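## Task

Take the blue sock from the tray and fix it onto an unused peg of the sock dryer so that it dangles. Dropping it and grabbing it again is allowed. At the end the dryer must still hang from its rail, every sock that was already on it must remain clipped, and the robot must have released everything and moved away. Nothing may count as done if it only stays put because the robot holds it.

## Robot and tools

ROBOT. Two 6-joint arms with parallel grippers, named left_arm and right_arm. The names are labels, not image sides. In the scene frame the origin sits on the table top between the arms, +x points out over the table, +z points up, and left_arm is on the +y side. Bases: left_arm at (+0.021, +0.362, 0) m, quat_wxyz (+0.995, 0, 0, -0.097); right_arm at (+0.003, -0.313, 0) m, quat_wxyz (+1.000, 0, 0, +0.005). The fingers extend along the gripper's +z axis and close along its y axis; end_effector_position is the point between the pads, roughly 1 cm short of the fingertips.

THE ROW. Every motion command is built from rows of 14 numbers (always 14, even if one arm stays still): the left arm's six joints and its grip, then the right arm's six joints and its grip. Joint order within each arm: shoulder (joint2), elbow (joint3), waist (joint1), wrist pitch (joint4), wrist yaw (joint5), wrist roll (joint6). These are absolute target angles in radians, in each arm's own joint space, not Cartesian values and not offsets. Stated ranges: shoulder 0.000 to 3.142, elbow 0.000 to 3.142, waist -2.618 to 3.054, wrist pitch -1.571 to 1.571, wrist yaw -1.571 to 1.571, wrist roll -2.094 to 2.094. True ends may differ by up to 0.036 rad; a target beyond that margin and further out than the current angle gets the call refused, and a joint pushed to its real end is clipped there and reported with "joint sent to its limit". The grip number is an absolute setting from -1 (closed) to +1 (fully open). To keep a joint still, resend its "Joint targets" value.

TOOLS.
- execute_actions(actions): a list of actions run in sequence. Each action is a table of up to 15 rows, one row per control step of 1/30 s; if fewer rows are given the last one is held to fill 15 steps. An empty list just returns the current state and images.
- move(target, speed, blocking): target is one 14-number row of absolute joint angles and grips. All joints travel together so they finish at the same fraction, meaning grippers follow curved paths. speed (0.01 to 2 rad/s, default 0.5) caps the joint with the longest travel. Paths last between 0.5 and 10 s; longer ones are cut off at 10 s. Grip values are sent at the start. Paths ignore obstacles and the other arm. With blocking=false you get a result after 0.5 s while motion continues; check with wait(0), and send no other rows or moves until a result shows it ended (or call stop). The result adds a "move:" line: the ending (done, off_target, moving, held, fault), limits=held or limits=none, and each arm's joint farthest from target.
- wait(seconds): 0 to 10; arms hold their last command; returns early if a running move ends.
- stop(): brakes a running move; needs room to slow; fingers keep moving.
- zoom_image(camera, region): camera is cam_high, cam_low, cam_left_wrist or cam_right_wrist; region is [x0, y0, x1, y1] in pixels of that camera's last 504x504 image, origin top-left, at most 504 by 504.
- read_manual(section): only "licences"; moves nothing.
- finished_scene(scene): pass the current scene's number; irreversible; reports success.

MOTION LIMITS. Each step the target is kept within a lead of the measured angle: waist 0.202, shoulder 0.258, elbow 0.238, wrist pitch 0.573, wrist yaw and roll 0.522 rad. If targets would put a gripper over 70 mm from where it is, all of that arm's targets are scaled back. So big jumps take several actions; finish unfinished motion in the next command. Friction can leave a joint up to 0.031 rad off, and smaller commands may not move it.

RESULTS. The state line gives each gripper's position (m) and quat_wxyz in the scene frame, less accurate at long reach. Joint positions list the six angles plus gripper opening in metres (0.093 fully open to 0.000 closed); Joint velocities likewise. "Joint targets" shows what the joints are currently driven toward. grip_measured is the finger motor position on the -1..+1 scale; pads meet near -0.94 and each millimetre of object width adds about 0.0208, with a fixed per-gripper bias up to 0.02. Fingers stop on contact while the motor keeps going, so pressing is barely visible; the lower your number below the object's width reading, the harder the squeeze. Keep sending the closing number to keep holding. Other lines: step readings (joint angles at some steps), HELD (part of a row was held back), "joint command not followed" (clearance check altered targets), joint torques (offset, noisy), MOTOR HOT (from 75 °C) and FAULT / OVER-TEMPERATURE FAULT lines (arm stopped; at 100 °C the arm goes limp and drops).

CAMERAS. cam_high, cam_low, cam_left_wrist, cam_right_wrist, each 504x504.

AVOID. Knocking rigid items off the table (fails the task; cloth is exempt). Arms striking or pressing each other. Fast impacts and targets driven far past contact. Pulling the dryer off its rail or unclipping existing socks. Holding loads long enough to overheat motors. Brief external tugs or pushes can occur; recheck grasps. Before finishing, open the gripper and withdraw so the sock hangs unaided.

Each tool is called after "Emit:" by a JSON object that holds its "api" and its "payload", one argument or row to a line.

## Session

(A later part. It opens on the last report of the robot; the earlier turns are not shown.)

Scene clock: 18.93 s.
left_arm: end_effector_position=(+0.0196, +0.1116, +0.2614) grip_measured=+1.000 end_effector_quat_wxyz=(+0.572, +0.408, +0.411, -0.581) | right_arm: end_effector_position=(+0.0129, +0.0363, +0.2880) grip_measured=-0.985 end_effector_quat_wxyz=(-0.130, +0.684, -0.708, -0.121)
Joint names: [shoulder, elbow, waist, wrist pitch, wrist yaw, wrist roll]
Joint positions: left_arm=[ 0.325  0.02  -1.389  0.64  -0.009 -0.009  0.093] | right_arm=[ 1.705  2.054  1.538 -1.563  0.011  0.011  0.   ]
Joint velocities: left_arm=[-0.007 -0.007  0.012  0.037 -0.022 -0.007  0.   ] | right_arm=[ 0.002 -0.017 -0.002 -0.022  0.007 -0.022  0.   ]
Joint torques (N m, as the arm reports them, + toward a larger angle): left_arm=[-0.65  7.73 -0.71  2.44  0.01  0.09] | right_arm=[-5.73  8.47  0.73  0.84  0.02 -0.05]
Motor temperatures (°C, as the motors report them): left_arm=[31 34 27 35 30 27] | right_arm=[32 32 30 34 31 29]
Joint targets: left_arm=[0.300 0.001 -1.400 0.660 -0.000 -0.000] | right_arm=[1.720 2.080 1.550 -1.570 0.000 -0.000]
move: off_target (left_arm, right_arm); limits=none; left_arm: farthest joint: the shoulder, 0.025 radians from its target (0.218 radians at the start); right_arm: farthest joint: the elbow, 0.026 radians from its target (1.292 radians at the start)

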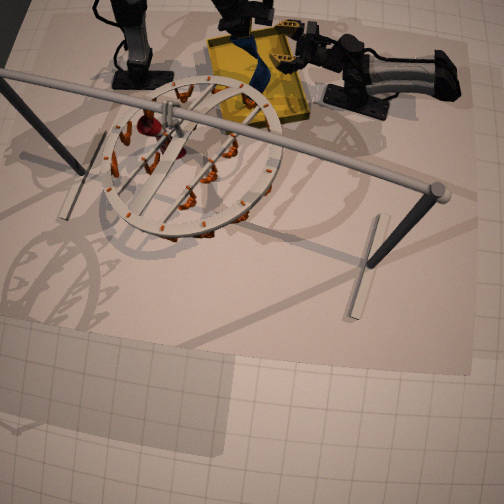

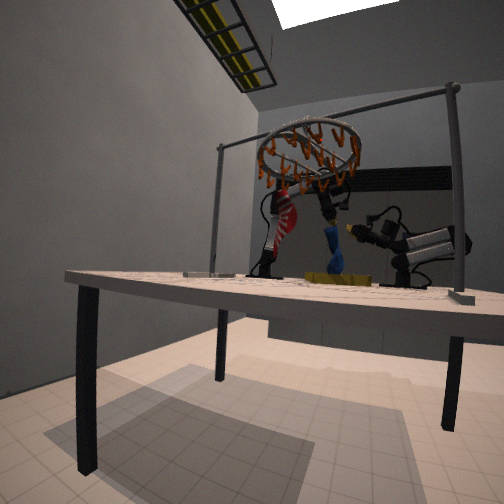

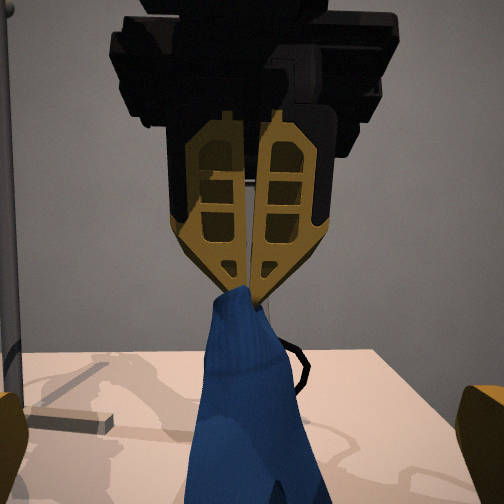

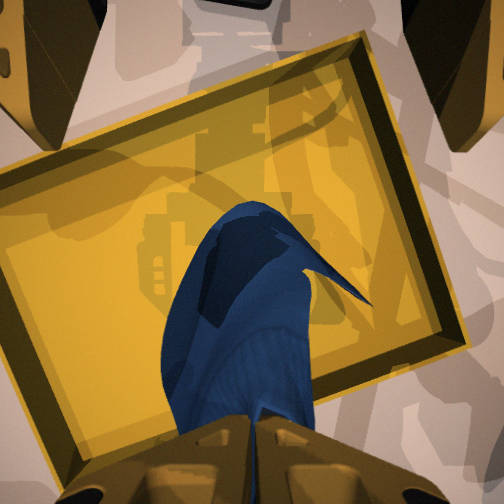

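Emit:
{"api": "move", "payload": {
  "target": [1.32,0.125,-1.4,1.565,0,0,0.6, 1.72,2.08,1.55,-1.57,0,0,-1],
  "speed": 0.4
}}

Emit:
{"api": "move", "payload": {
  "target": [1.32,0.125,-1.4,1.565,0,0,-1, 1.72,2.08,1.55,-1.57,0,0,-1]
}}

Emit:
{"api": "move", "payload": {
  "target": [1.32,0.125,-1.4,1.565,0,0,-1, 1.72,2.08,1.55,-1.57,0,0,0.5]
}}

Emit:
{"api": "move", "payload": {
  "target": [1.32,0.125,-1.4,1.565,0,0,-1, 1.2,1.9,1.55,-1.57,0,0,0.5]
}}

Emit:
{"api": "zoom_image", "payload": {
  "camera": "cam_low",
  "region": [270, 170, 400, 300]
}}

Scene clock: 22.37 s.
left_arm: end_effector_position=(+0.0187, +0.0392, +0.2417) grip_measured=+0.601 end_effector_quat_wxyz=(+0.573, +0.407, +0.411, -0.581) | right_arm: end_effector_position=(+0.0129, +0.0362, +0.2880) grip_measured=-0.985 end_effector_quat_wxyz=(-0.130, +0.684, -0.708, -0.121)
Joint names: [shoulder, elbow, waist, wrist pitch, wrist yaw, wrist roll]
Joint positions: left_arm=[ 1.299  0.1   -1.389  1.536 -0.009 -0.008  0.074] | right_arm=[ 1.705  2.054  1.538 -1.564  0.011  0.01   0.   ]
Joint velocities: left_arm=[-0.007 -0.002  0.002 -0.007  0.022 -0.022 -0.001] | right_arm=[ 0.012  0.007 -0.007  0.066 -0.022 -0.007  0.   ]
Joint torques (N m, as the arm reports them, + toward a larger angle): left_arm=[-1.49  8.89 -0.8   2.38  0.02  0.09] | right_arm=[-5.79  8.32  0.91  0.84  0.02 -0.03]
Motor temperatures (°C, as the motors report them): left_arm=[31 35 27 35 30 27] | right_arm=[32 32 30 34 31 29]
Joint targets: left_arm=[1.320 0.125 -1.400 1.557 0.000 0.000] | right_arm=[1.720 2.080 1.550 -1.570 0.000 0.000]
joint sent to its limit (left arm) — the command would take the wrist pitch past its upper limit, so that joint was sent only as far as its limit.
move: off_target (left_arm, right_arm); limits=none; left_arm: farthest joint: the wrist pitch, 0.029 radians from its target (0.925 radians at the start); right_arm: farthest joint: the elbow, 0.026 radians from its target (0.026 radians at the start)

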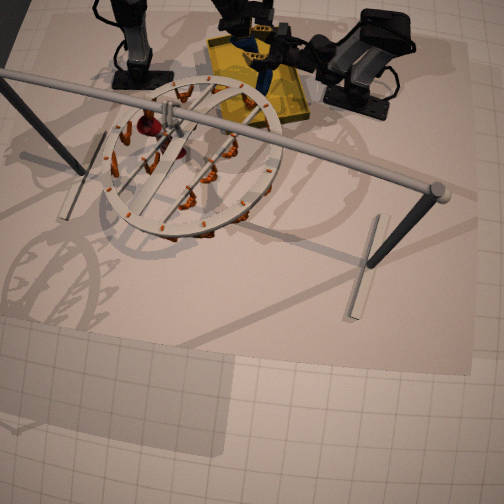

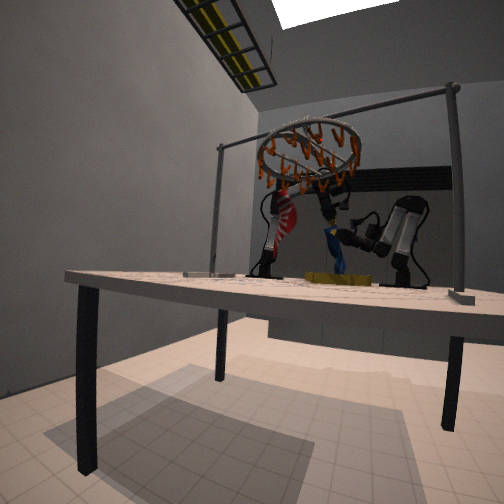

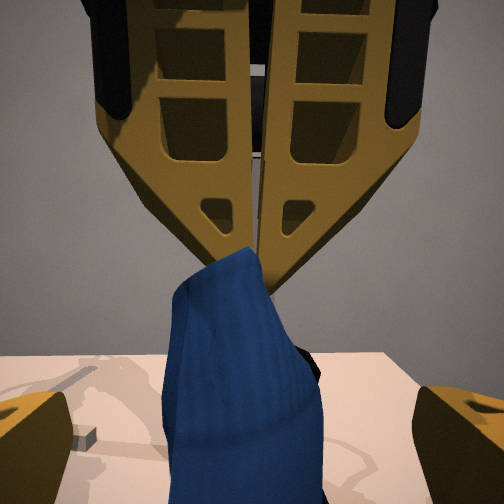

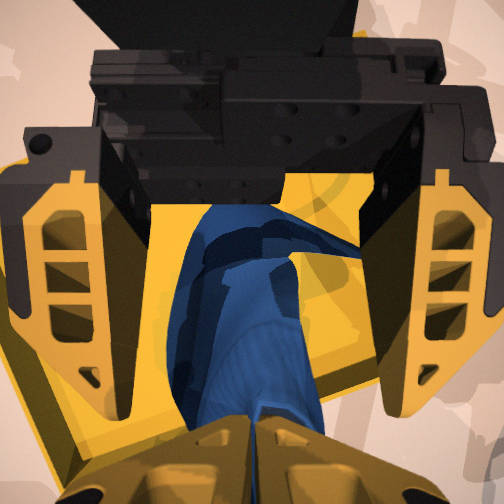

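Scene clock: 23.07 s.
left_arm: end_effector_position=(+0.0187, +0.0392, +0.2417) grip_measured=-0.986 end_effector_quat_wxyz=(+0.573, +0.407, +0.411, -0.581) | right_arm: end_effector_position=(+0.0129, +0.0362, +0.2880) grip_measured=-0.985 end_effector_quat_wxyz=(-0.130, +0.684, -0.708, -0.121)
Joint names: [shoulder, elbow, waist, wrist pitch, wrist yaw, wrist roll]
Joint positions: left_arm=[ 1.299  0.1   -1.389  1.536 -0.009 -0.008  0.   ] | right_arm=[ 1.705  2.054  1.538 -1.564  0.011  0.01   0.   ]
Joint velocities: left_arm=[-0.007 -0.002 -0.012  0.007 -0.007  0.066  0.   ] | right_arm=[ 0.002 -0.002 -0.007 -0.007  0.007 -0.007  0.   ]
Joint torques (N m, as the arm reports them, + toward a larger angle): left_arm=[-1.69  8.77 -0.79  2.48  0.1   0.04] | right_arm=[-5.68  8.38  0.8   0.89  0.03 -0.01]
Motor temperatures (°C, as the motors report them): left_arm=[31 35 27 35 30 27] | right_arm=[32 32 30 34 31 29]
Joint targets: left_arm=[1.320 0.125 -1.400 1.557 -0.000 -0.000] | right_arm=[1.720 2.080 1.550 -1.570 -0.000 0.000]
joint sent to its limit (left arm) — the command would take the wrist pitch past its upper limit, so that joint was sent only as far as its limit.
move: off_target (left_arm, right_arm); limits=none; left_arm: farthest joint: the wrist pitch, 0.029 radians from its target (0.029 radians at the start); right_arm: farthest joint: the elbow, 0.026 radians from its target (0.026 radians at the start)

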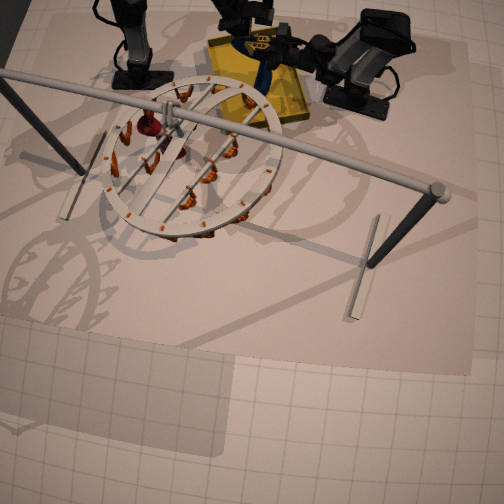

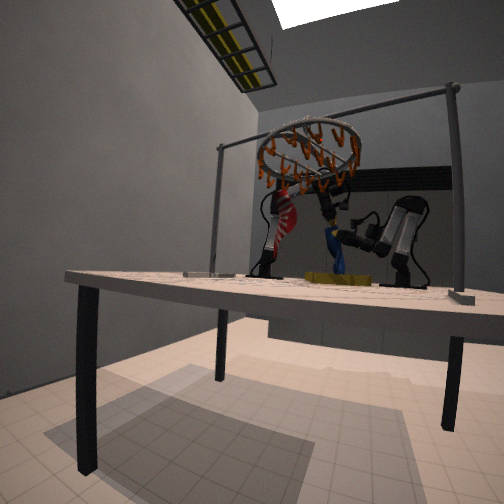

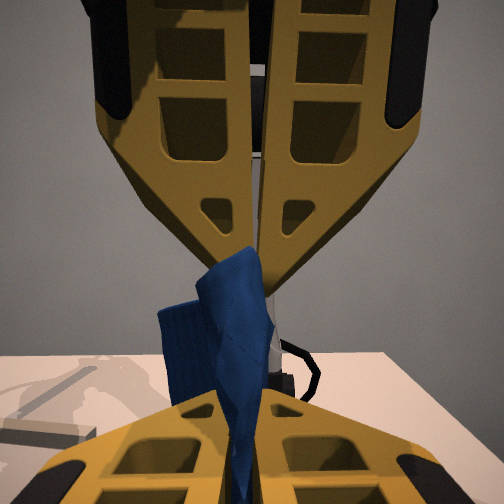

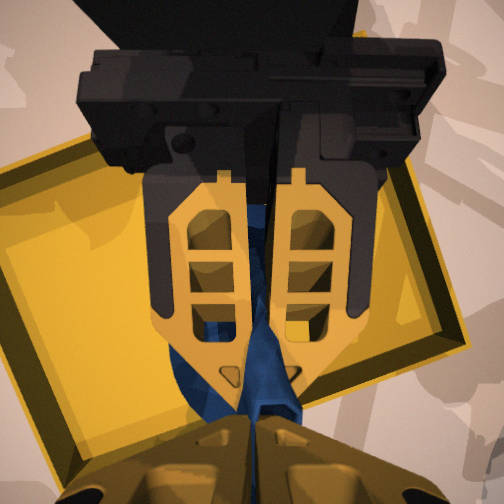

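Scene clock: 23.77 s.
left_arm: end_effector_position=(+0.0187, +0.0392, +0.2417) grip_measured=-0.986 end_effector_quat_wxyz=(+0.573, +0.407, +0.411, -0.581) | right_arm: end_effector_position=(+0.0129, +0.0362, +0.2880) grip_measured=+0.498 end_effector_quat_wxyz=(-0.130, +0.684, -0.707, -0.121)
Joint names: [shoulder, elbow, waist, wrist pitch, wrist yaw, wrist roll]
Joint positions: left_arm=[ 1.299  0.1   -1.389  1.536 -0.009 -0.008  0.   ] | right_arm=[ 1.705  2.054  1.538 -1.564  0.011  0.01   0.069]
Joint velocities: left_arm=[-0.012 -0.007 -0.007 -0.022 -0.066 -0.051  0.   ] | right_arm=[-0.002 -0.007 -0.002 -0.066 -0.007 -0.051 -0.001]
Joint torques (N m, as the arm reports them, + toward a larger angle): left_arm=[-1.85  8.87 -0.91  2.37  0.06  0.15] | right_arm=[-5.75  8.4   0.85  0.86  0.   -0.01]
Motor temperatures (°C, as the motors report them): left_arm=[31 35 27 36 30 27] | right_arm=[32 33 30 34 31 29]
Joint targets: left_arm=[1.320 0.125 -1.400 1.557 0.000 -0.000] | right_arm=[1.720 2.080 1.550 -1.570 0.000 -0.000]
joint sent to its limit (left arm) — the command would take the wrist pitch past its upper limit, so that joint was sent only as far as its limit.
move: off_target (left_arm, right_arm); limits=none; left_arm: farthest joint: the wrist pitch, 0.029 radians from its target (0.029 radians at the start); right_arm: farthest joint: the elbow, 0.026 radians from its target (0.026 radians at the start)

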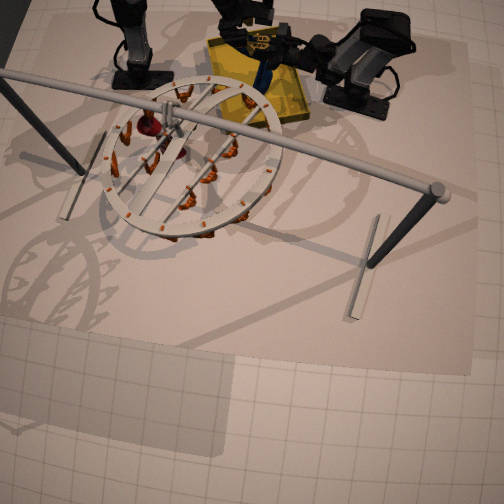

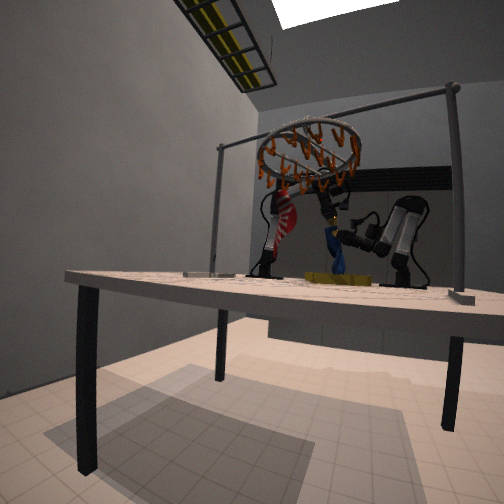

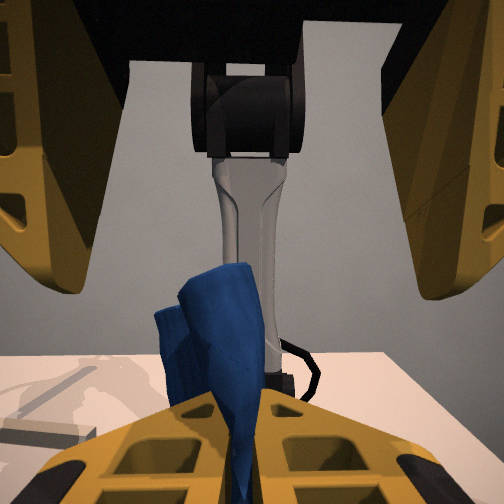

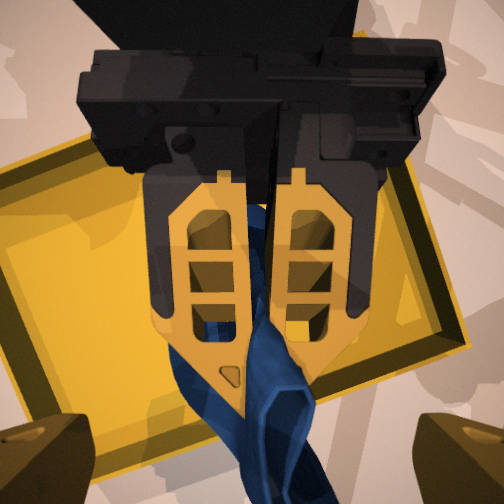

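Scene clock: 25.20 s.
left_arm: end_effector_position=(+0.0187, +0.0392, +0.2417) grip_measured=-0.986 end_effector_quat_wxyz=(+0.573, +0.407, +0.411, -0.581) | right_arm: end_effector_position=(+0.0103, -0.0832, +0.3863) grip_measured=+0.498 end_effector_quat_wxyz=(-0.257, +0.649, -0.672, -0.247)
Joint names: [shoulder, elbow, waist, wrist pitch, wrist yaw, wrist roll]
Joint positions: left_arm=[ 1.299  0.1   -1.389  1.536 -0.009 -0.008  0.   ] | right_arm=[ 1.204  1.929  1.538 -1.568  0.011  0.01   0.069]
Joint velocities: left_arm=[ 0.002  0.017 -0.002  0.066  0.022 -0.022  0.   ] | right_arm=[-0.007  0.007  0.007 -0.022 -0.022 -0.154  0.   ]
Joint torques (N m, as the arm reports them, + toward a larger angle): left_arm=[-2.03  8.72 -0.71  2.41  0.06  0.09] | right_arm=[-1.96  3.15  0.8   1.46  0.03  0.  ]
Motor temperatures (°C, as the motors report them): left_arm=[31 35 27 36 30 27] | right_arm=[32 33 30 34 31 29]
Joint targets: left_arm=[1.320 0.125 -1.400 1.557 -0.000 -0.000] | right_arm=[1.200 1.900 1.550 -1.570 -0.000 0.000]
joint sent to its limit (left arm) — the command would take the wrist pitch past its upper limit, so that joint was sent only as far as its limit.
move: off_target (left_arm, right_arm); limits=none; left_arm: farthest joint: the wrist pitch, 0.029 radians from its target (0.029 radians at the start); right_arm: farthest joint: the elbow, 0.029 radians from its target (0.154 radians at the start)

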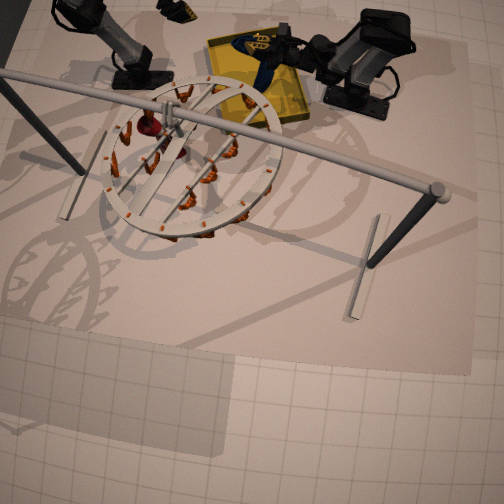

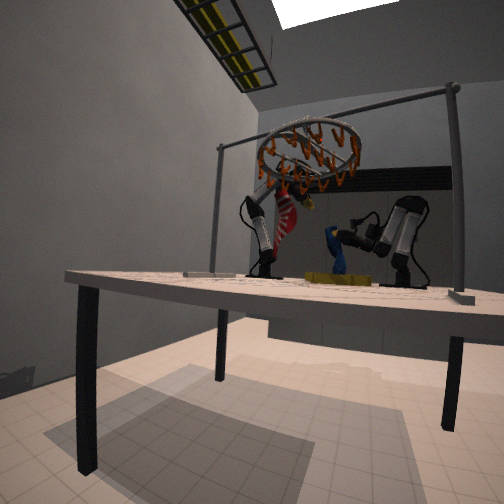

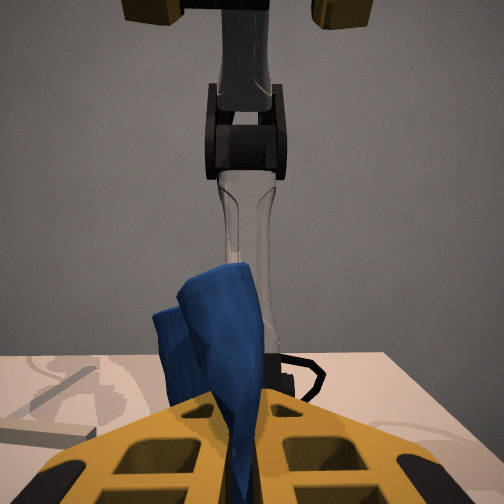

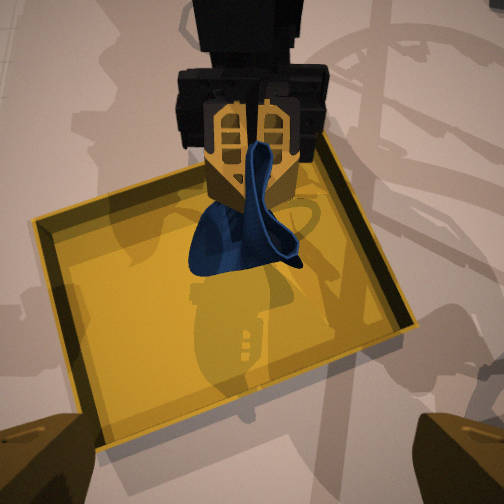

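Region (270, 170, 400, 300) of cam_low's 504x504 image, scaled by 3.877, with more detail than that image has.

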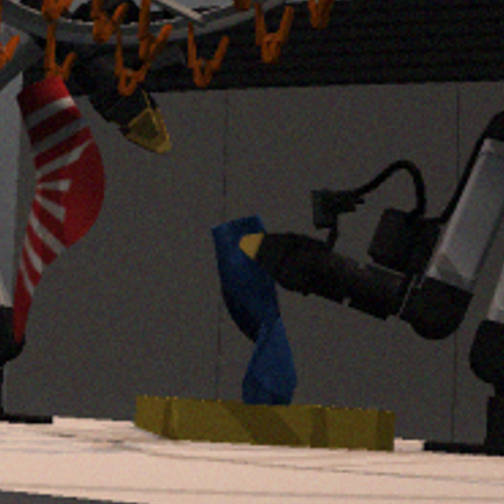

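Emit:
{"api": "move", "payload": {
  "target": [1.32,0.125,-1.4,1.55,0,0,-1, 1.54,1.77,1.335,-0.845,1.03,0.34,0.6],
  "speed": 0.6
}}

Scene clock: 28.20 s.
left_arm: end_effector_position=(+0.0187, +0.0392, +0.2417) grip_measured=-0.986 end_effector_quat_wxyz=(+0.573, +0.407, +0.411, -0.581) | right_arm: end_effector_position=(+0.2210, +0.0135, +0.4049) grip_measured=+0.599 end_effector_quat_wxyz=(+0.592, -0.183, +0.785, +0.016)
Joint names: [shoulder, elbow, waist, wrist pitch, wrist yaw, wrist roll]
Joint positions: left_arm=[ 1.299  0.1   -1.389  1.536 -0.009 -0.008  0.   ] | right_arm=[ 1.533  1.788  1.346 -0.861  1.017  0.33   0.074]
Joint velocities: left_arm=[-0.017 -0.012 -0.007 -0.022 -0.066 -0.051  0.   ] | right_arm=[-0.012 -0.002  0.022 -0.007 -0.066  0.037 -0.   ]
Joint torques (N m, as the arm reports them, + toward a larger angle): left_arm=[-1.88  8.8  -1.05  2.36  0.05  0.07] | right_arm=[-5.46  5.83 -1.1   1.59  0.5   0.16]
Motor temperatures (°C, as the motors report them): left_arm=[31 36 27 36 30 27] | right_arm=[32 32 30 35 31 29]
Joint targets: left_arm=[1.320 0.125 -1.400 1.550 0.000 0.000] | right_arm=[1.540 1.770 1.335 -0.845 1.030 0.340]
move: off_target (left_arm); limits=none; left_arm: farthest joint: the elbow, 0.025 radians from its target (0.025 radians at the start); right_arm: farthest joint: the elbow, 0.018 radians from its target (0.159 radians at the start)

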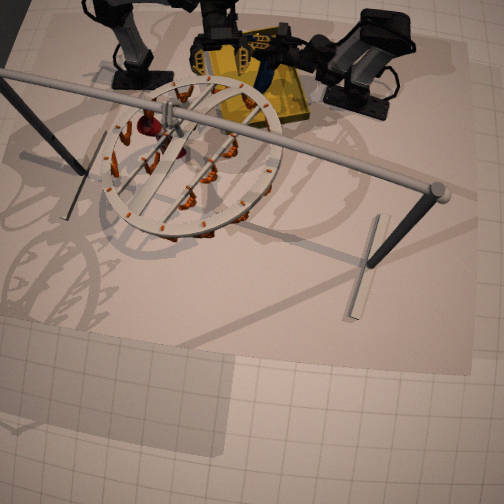

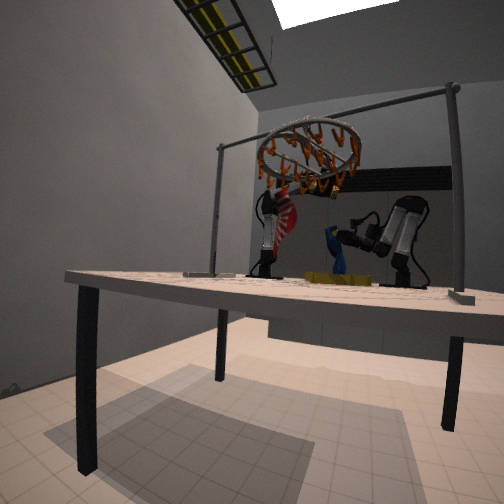

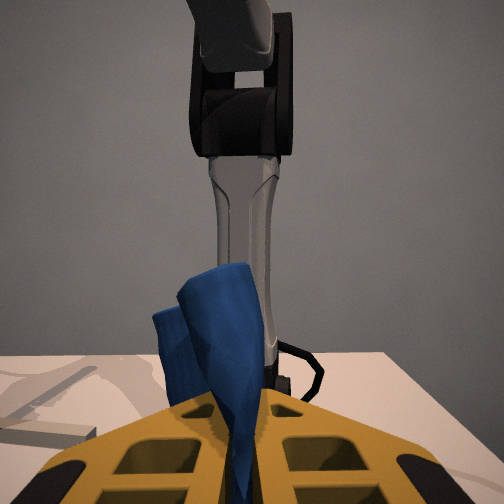

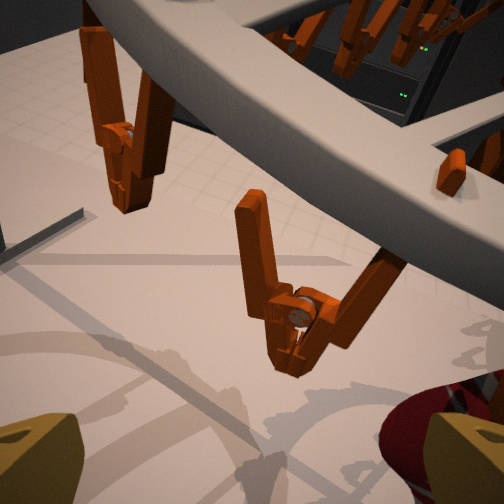

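Emit:
{"api": "move", "payload": {
  "target": [1.32,0.125,-1.4,1.55,0,0,-1, 1.70,2.02,1.135,-0.92,0.91,0.45,0.5],
  "speed": 0.2
}}

Emit:
{"api": "zoom_image", "payload": {
  "camera": "cam_high",
  "region": [160, 40, 260, 140]
}}

Scene clock: 30.03 s.
left_arm: end_effector_position=(+0.0187, +0.0392, +0.2417) grip_measured=-0.986 end_effector_quat_wxyz=(+0.573, +0.407, +0.411, -0.581) | right_arm: end_effector_position=(+0.2908, +0.0094, +0.4025) grip_measured=+0.501 end_effector_quat_wxyz=(+0.568, -0.089, +0.818, +0.020)
Joint names: [shoulder, elbow, waist, wrist pitch, wrist yaw, wrist roll]
Joint positions: left_arm=[ 1.299  0.1   -1.389  1.536 -0.009 -0.008  0.   ] | right_arm=[ 1.689  1.989  1.147 -0.922  0.917  0.444  0.069]
Joint velocities: left_arm=[ 0.012 -0.012 -0.017  0.007 -0.007  0.007  0.   ] | right_arm=[-0.007 -0.012 -0.012  0.022 -0.007 -0.007  0.   ]
Joint torques (N m, as the arm reports them, + toward a larger angle): left_arm=[-1.84  8.96 -0.9   2.34  0.    0.09] | right_arm=[-6.64  9.65 -1.15  1.47  0.32  0.11]
Motor temperatures (°C, as the motors report them): left_arm=[31 36 27 36 30 27] | right_arm=[32 33 30 35 31 29]
Joint targets: left_arm=[1.320 0.125 -1.400 1.550 -0.000 -0.000] | right_arm=[1.700 2.020 1.135 -0.920 0.910 0.450]
move: off_target (left_arm, right_arm); limits=none; left_arm: farthest joint: the elbow, 0.025 radians from its target (0.025 radians at the start); right_arm: farthest joint: the elbow, 0.031 radians from its target (0.232 radians at the start)

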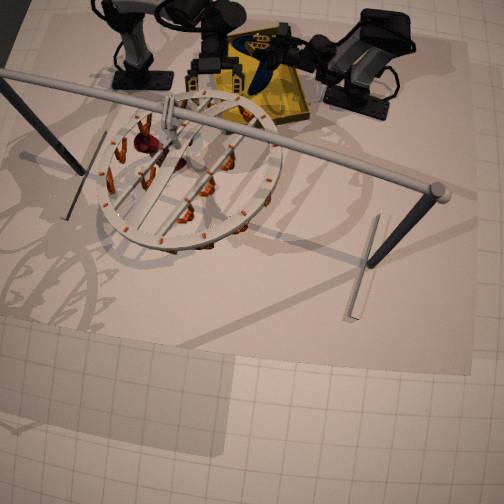

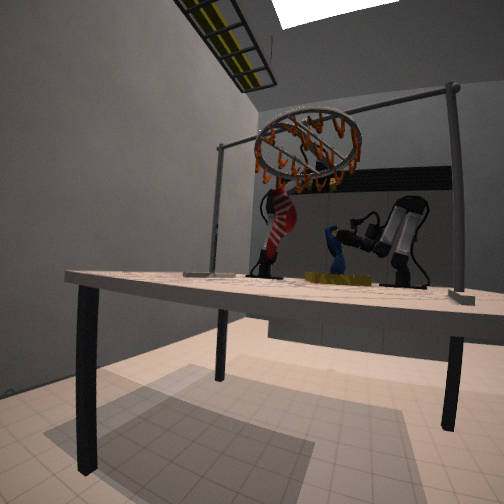

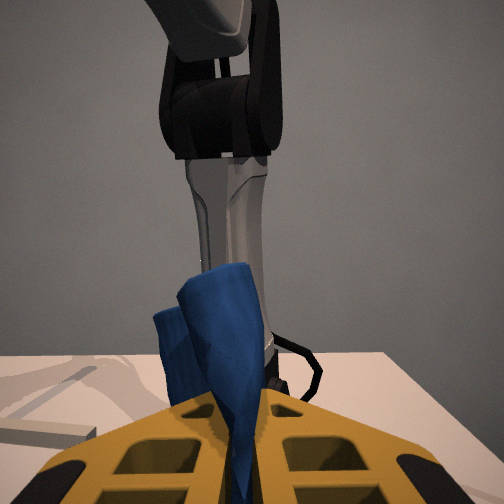

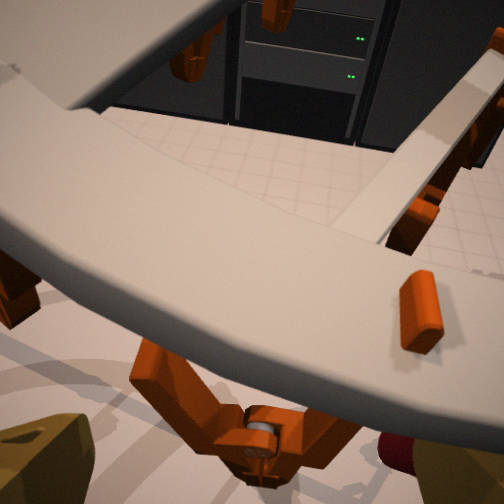

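Region (160, 40, 260, 140) of cam_high's 504x504 image, scaled by 5.040, with more detail than that image has.

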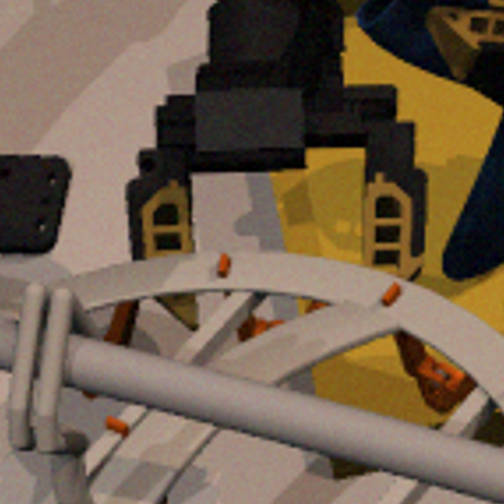

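Emit:
{"api": "move", "payload": {
  "target": [1.32,0.125,-1.4,1.55,0,0,-1, 1.70,2.02,1.135,-0.95,0.91,0.68,0.3],
  "speed": 0.15
}}

Emit:
{"api": "move", "payload": {
  "target": [1.32,0.125,-1.4,1.55,0,0,-1, 1.70,2.02,1.135,-0.95,0.91,0.68,-0.55]
}}

Emit:
{"api": "zoom_image", "payload": {
  "camera": "cam_low",
  "region": [280, 150, 350, 220]
}}

Scene clock: 32.33 s.
left_arm: end_effector_position=(+0.0187, +0.0392, +0.2417) grip_measured=-0.986 end_effector_quat_wxyz=(+0.573, +0.407, +0.411, -0.581) | right_arm: end_effector_position=(+0.2899, +0.0073, +0.3992) grip_measured=+0.302 end_effector_quat_wxyz=(+0.558, -0.002, +0.826, +0.075)
Joint names: [shoulder, elbow, waist, wrist pitch, wrist yaw, wrist roll]
Joint positions: left_arm=[ 1.299  0.1   -1.389  1.536 -0.009 -0.008  0.   ] | right_arm=[ 1.689  1.989  1.147 -0.945  0.917  0.67   0.06 ]
Joint velocities: left_arm=[ 0.012  0.007 -0.002  0.051 -0.007 -0.007  0.   ] | right_arm=[-0.007  0.017 -0.007  0.037 -0.022 -0.022 -0.001]
Joint torques (N m, as the arm reports them, + toward a larger angle): left_arm=[-2.09  8.78 -0.94  2.38  0.08  0.05] | right_arm=[-6.53  9.44 -1.14  1.35  0.36  0.18]
Motor temperatures (°C, as the motors report them): left_arm=[31 36 27 36 30 27] | right_arm=[33 33 30 35 31 29]
Joint targets: left_arm=[1.320 0.125 -1.400 1.550 0.000 -0.000] | right_arm=[1.700 2.020 1.135 -0.950 0.910 0.680]
move: off_target (left_arm, right_arm); limits=none; left_arm: farthest joint: the elbow, 0.025 radians from its target (0.025 radians at the start); right_arm: farthest joint: the elbow, 0.031 radians from its target (0.031 radians at the start)

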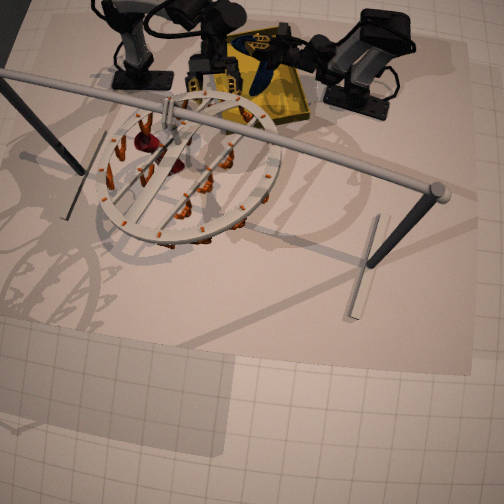

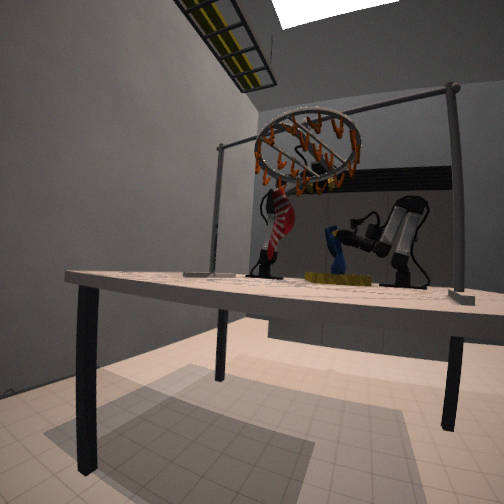

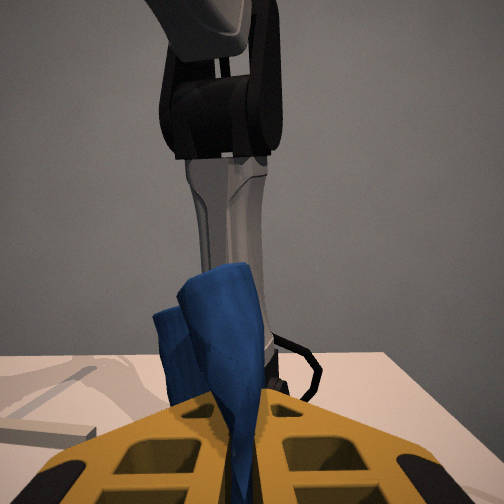

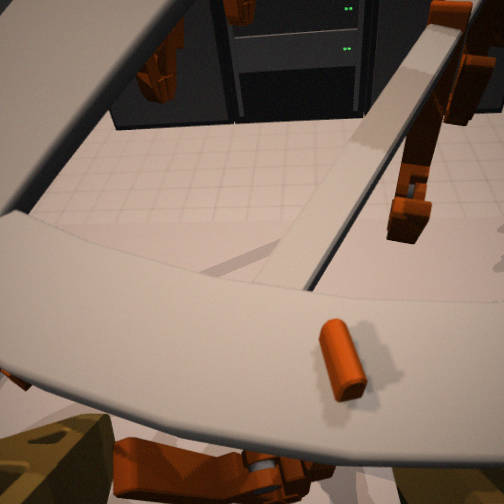

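Scene clock: 33.03 s.
left_arm: end_effector_position=(+0.0187, +0.0392, +0.2417) grip_measured=-0.986 end_effector_quat_wxyz=(+0.573, +0.407, +0.411, -0.581) | right_arm: end_effector_position=(+0.2906, +0.0058, +0.3983) grip_measured=-0.449 end_effector_quat_wxyz=(+0.557, +0.005, +0.827, +0.076)
Joint names: [shoulder, elbow, waist, wrist pitch, wrist yaw, wrist roll]
Joint positions: left_arm=[ 1.299  0.1   -1.389  1.536 -0.009 -0.008  0.   ] | right_arm=[ 1.69   1.989  1.145 -0.951  0.92   0.688  0.024]
Joint velocities: left_arm=[-0.007 -0.002  0.012  0.051  0.007 -0.022  0.   ] | right_arm=[-0.002  0.002 -0.017  0.066  0.007 -0.037  0.001]
Joint torques (N m, as the arm reports them, + toward a larger angle): left_arm=[-1.76  8.86 -0.95  2.34 -0.01  0.07] | right_arm=[-6.44  9.55 -0.86  1.43  0.29 -0.01]
Motor temperatures (°C, as the motors report them): left_arm=[31 36 27 36 30 27] | right_arm=[33 33 30 35 31 29]
Joint targets: left_arm=[1.320 0.125 -1.400 1.550 0.000 -0.000] | right_arm=[1.700 2.020 1.135 -0.950 0.910 0.680]
move: off_target (left_arm, right_arm); limits=none; left_arm: farthest joint: the elbow, 0.025 radians from its target (0.025 radians at the start); right_arm: farthest joint: the elbow, 0.031 radians from its target (0.031 radians at the start)

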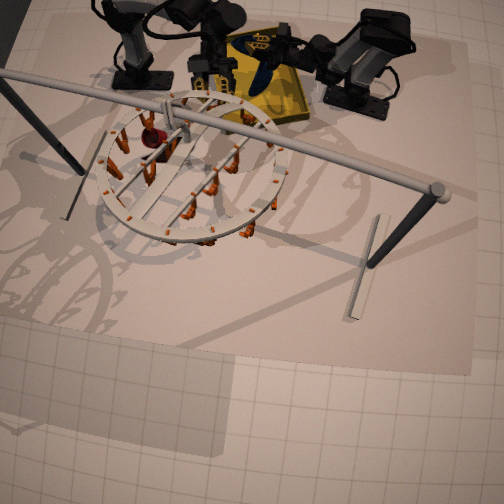

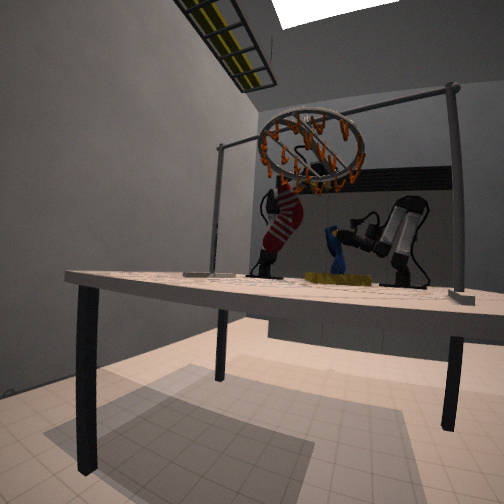

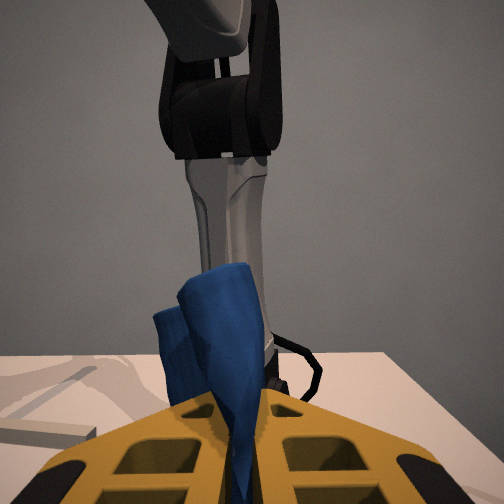

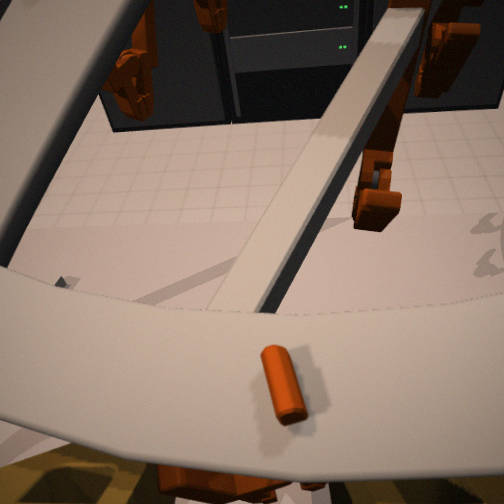

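Region (280, 150, 350, 220) of cam_low's 504x504 image, scaled by 7.200, with more detail than that image has.

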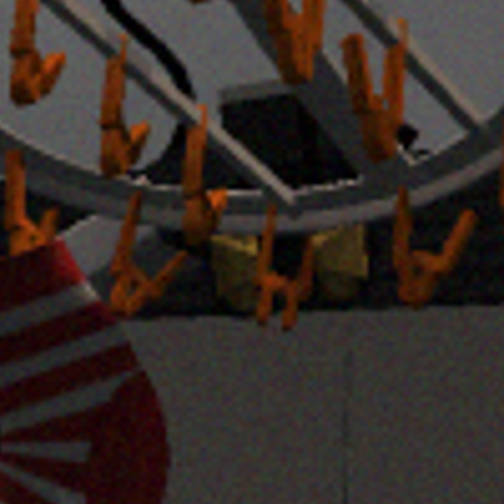

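Emit:
{"api": "move", "payload": {
  "target": [1.805,0.815,-1.085,1.55,-0.925,0.46,-1, 1.70,2.02,1.135,-0.95,0.91,0.68,-0.5],
  "speed": 0.4
}}

Scene clock: 36.20 s.
left_arm: end_effector_position=(+0.2640, +0.0043, +0.2898) grip_measured=-0.986 end_effector_quat_wxyz=(+0.802, +0.090, +0.579, -0.119) | right_arm: end_effector_position=(+0.2906, +0.0058, +0.3983) grip_measured=-0.449 end_effector_quat_wxyz=(+0.557, +0.007, +0.827, +0.077)
Joint names: [shoulder, elbow, waist, wrist pitch, wrist yaw, wrist roll]
Joint positions: left_arm=[ 1.785  0.79  -1.094  1.536 -0.915  0.451  0.   ] | right_arm=[ 1.69   1.989  1.145 -0.951  0.92   0.693  0.024]
Joint velocities: left_arm=[-0.017  0.002  0.017 -0.066 -0.037 -0.022  0.   ] | right_arm=[ 0.002 -0.007  0.002  0.022  0.066  0.066  0.001]
Joint torques (N m, as the arm reports them, + toward a larger angle): left_arm=[-7.2   9.45  0.81  1.79  0.09  0.16] | right_arm=[-6.53  9.58 -0.94  1.44  0.33 -0.09]
Motor temperatures (°C, as the motors report them): left_arm=[31 37 27 36 30 27] | right_arm=[33 33 30 35 31 29]
Joint targets: left_arm=[1.805 0.815 -1.085 1.550 -0.925 0.460] | right_arm=[1.700 2.020 1.135 -0.950 0.910 0.680]
move: off_target (left_arm, right_arm); limits=none; left_arm: farthest joint: the elbow, 0.025 radians from its target (0.715 radians at the start); right_arm: farthest joint: the elbow, 0.031 radians from its target (0.031 radians at the start)

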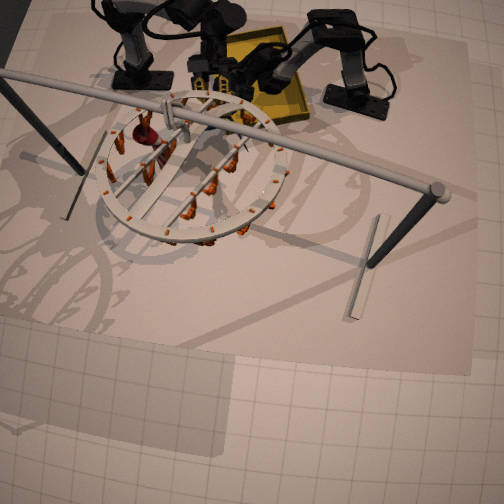

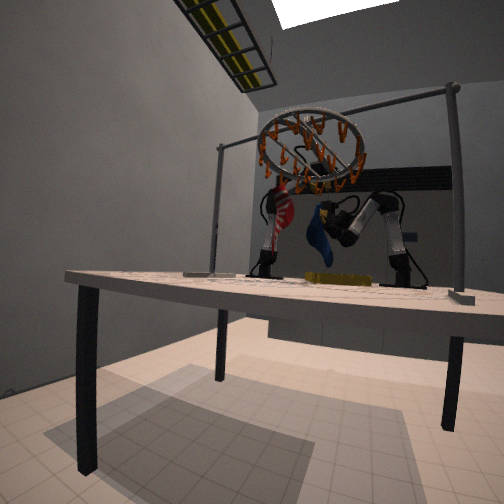

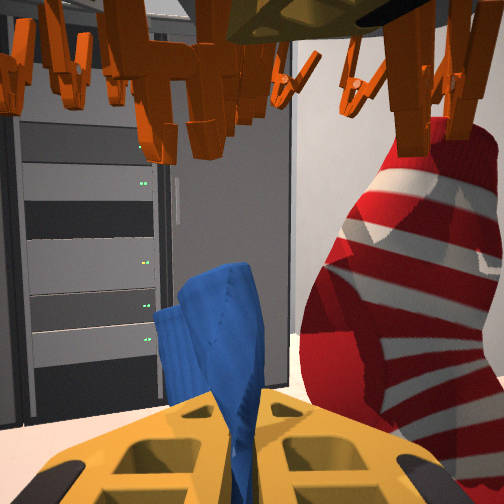

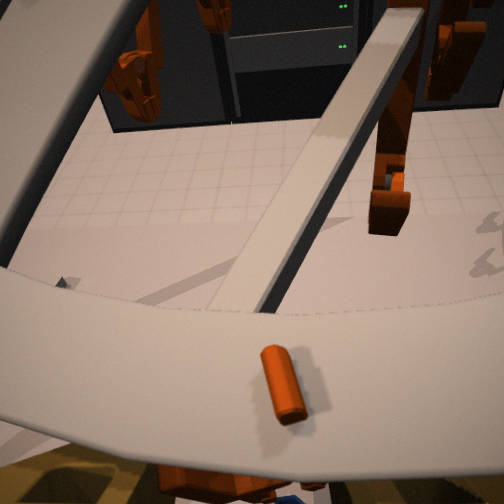

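Emit:
{"api": "zoom_image", "payload": {
  "camera": "cam_left_wrist",
  "region": [80, 0, 504, 330]
}}

Emit:
{"api": "zoom_image", "payload": {
  "camera": "cam_low",
  "region": [280, 160, 360, 240]
}}

Region (80, 0, 504, 330) of cam_left_wrist's 504x504 image, scaled by 1.189, with more detail than that image has.

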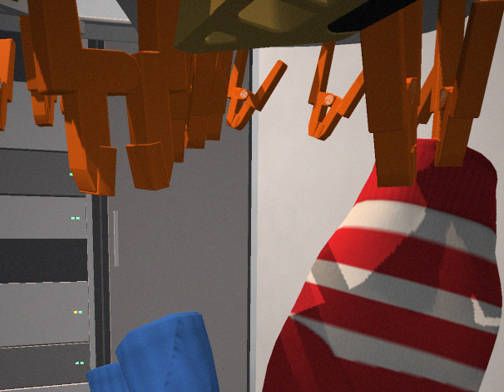

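Region (280, 160, 360, 240) of cam_low's 504x504 image, scaled by 6.300, with more detail than that image has.

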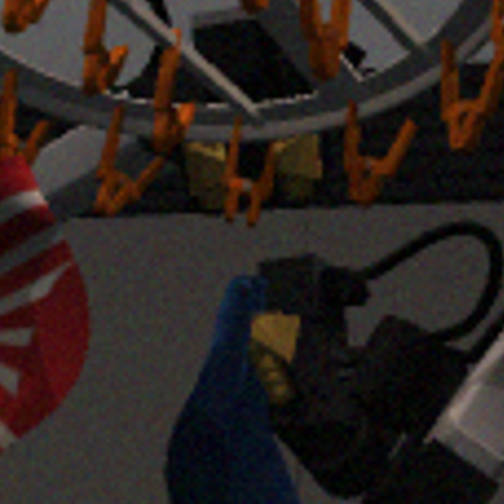

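Emit:
{"api": "move", "payload": {
  "target": [1.805,0.905,-1.055,1.55,-0.925,0.53,-1, 1.70,2.02,1.135,-0.95,0.91,0.68,-0.5],
  "speed": 0.08
}}

Scene clock: 38.33 s.
left_arm: end_effector_position=(+0.2760, +0.0057, +0.3205) grip_measured=-0.986 end_effector_quat_wxyz=(+0.818, +0.067, +0.561, -0.102) | right_arm: end_effector_position=(+0.2906, +0.0058, +0.3983) grip_measured=-0.449 end_effector_quat_wxyz=(+0.557, +0.009, +0.827, +0.078)
Joint names: [shoulder, elbow, waist, wrist pitch, wrist yaw, wrist roll]
Joint positions: left_arm=[ 1.785  0.881 -1.065  1.536 -0.915  0.521  0.   ] | right_arm=[ 1.69   1.989  1.145 -0.951  0.92   0.696  0.024]
Joint velocities: left_arm=[-0.007 -0.007  0.012  0.007  0.007  0.007  0.   ] | right_arm=[ 0.002  0.007  0.012 -0.066  0.022  0.037  0.   ]
Joint torques (N m, as the arm reports them, + toward a larger angle): left_arm=[-7.58  9.48  1.11  1.61  0.13  0.07] | right_arm=[-6.45  9.51 -0.82  1.38  0.29 -0.09]
Motor temperatures (°C, as the motors report them): left_arm=[31 37 27 36 30 27] | right_arm=[33 34 30 35 31 29]
Joint targets: left_arm=[1.805 0.905 -1.055 1.550 -0.925 0.530] | right_arm=[1.700 2.020 1.135 -0.950 0.910 0.680]
move: off_target (left_arm, right_arm); limits=none; left_arm: farthest joint: the elbow, 0.024 radians from its target (0.115 radians at the start); right_arm: farthest joint: the elbow, 0.031 radians from its target (0.031 radians at the start)

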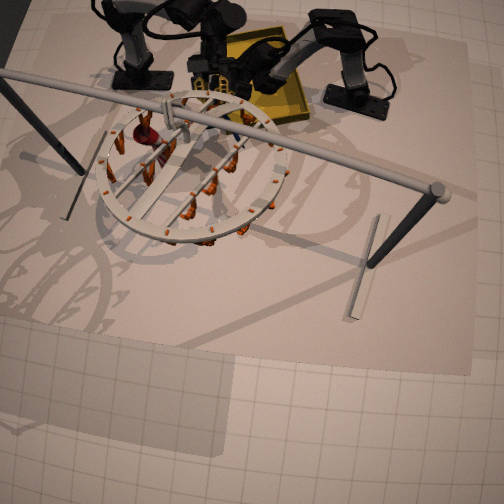

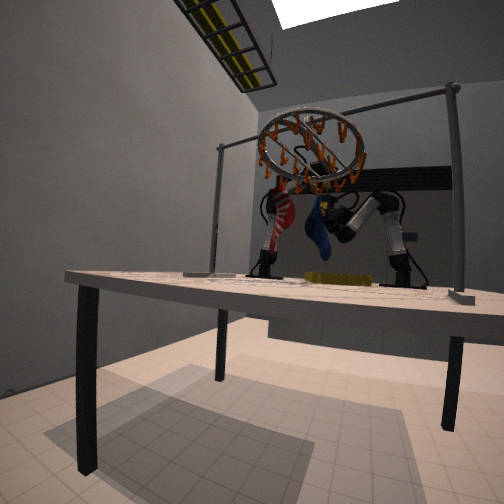

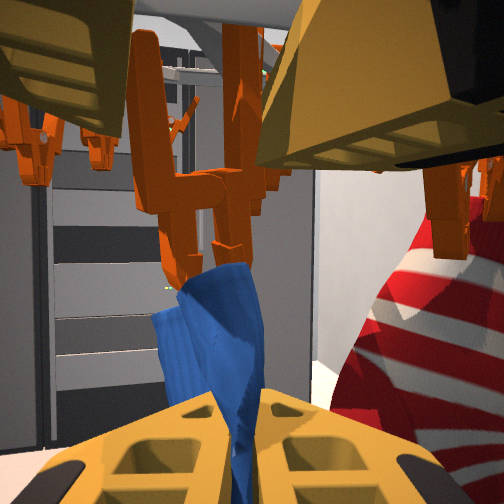

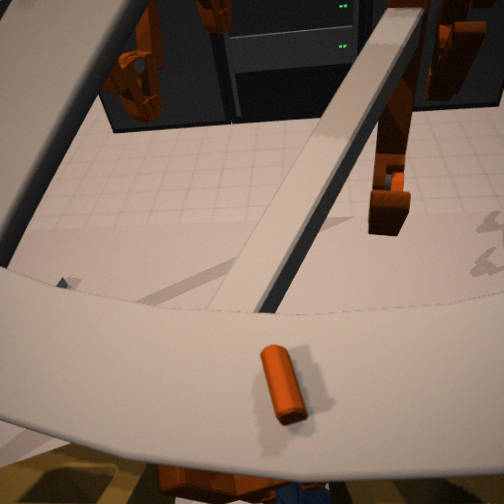

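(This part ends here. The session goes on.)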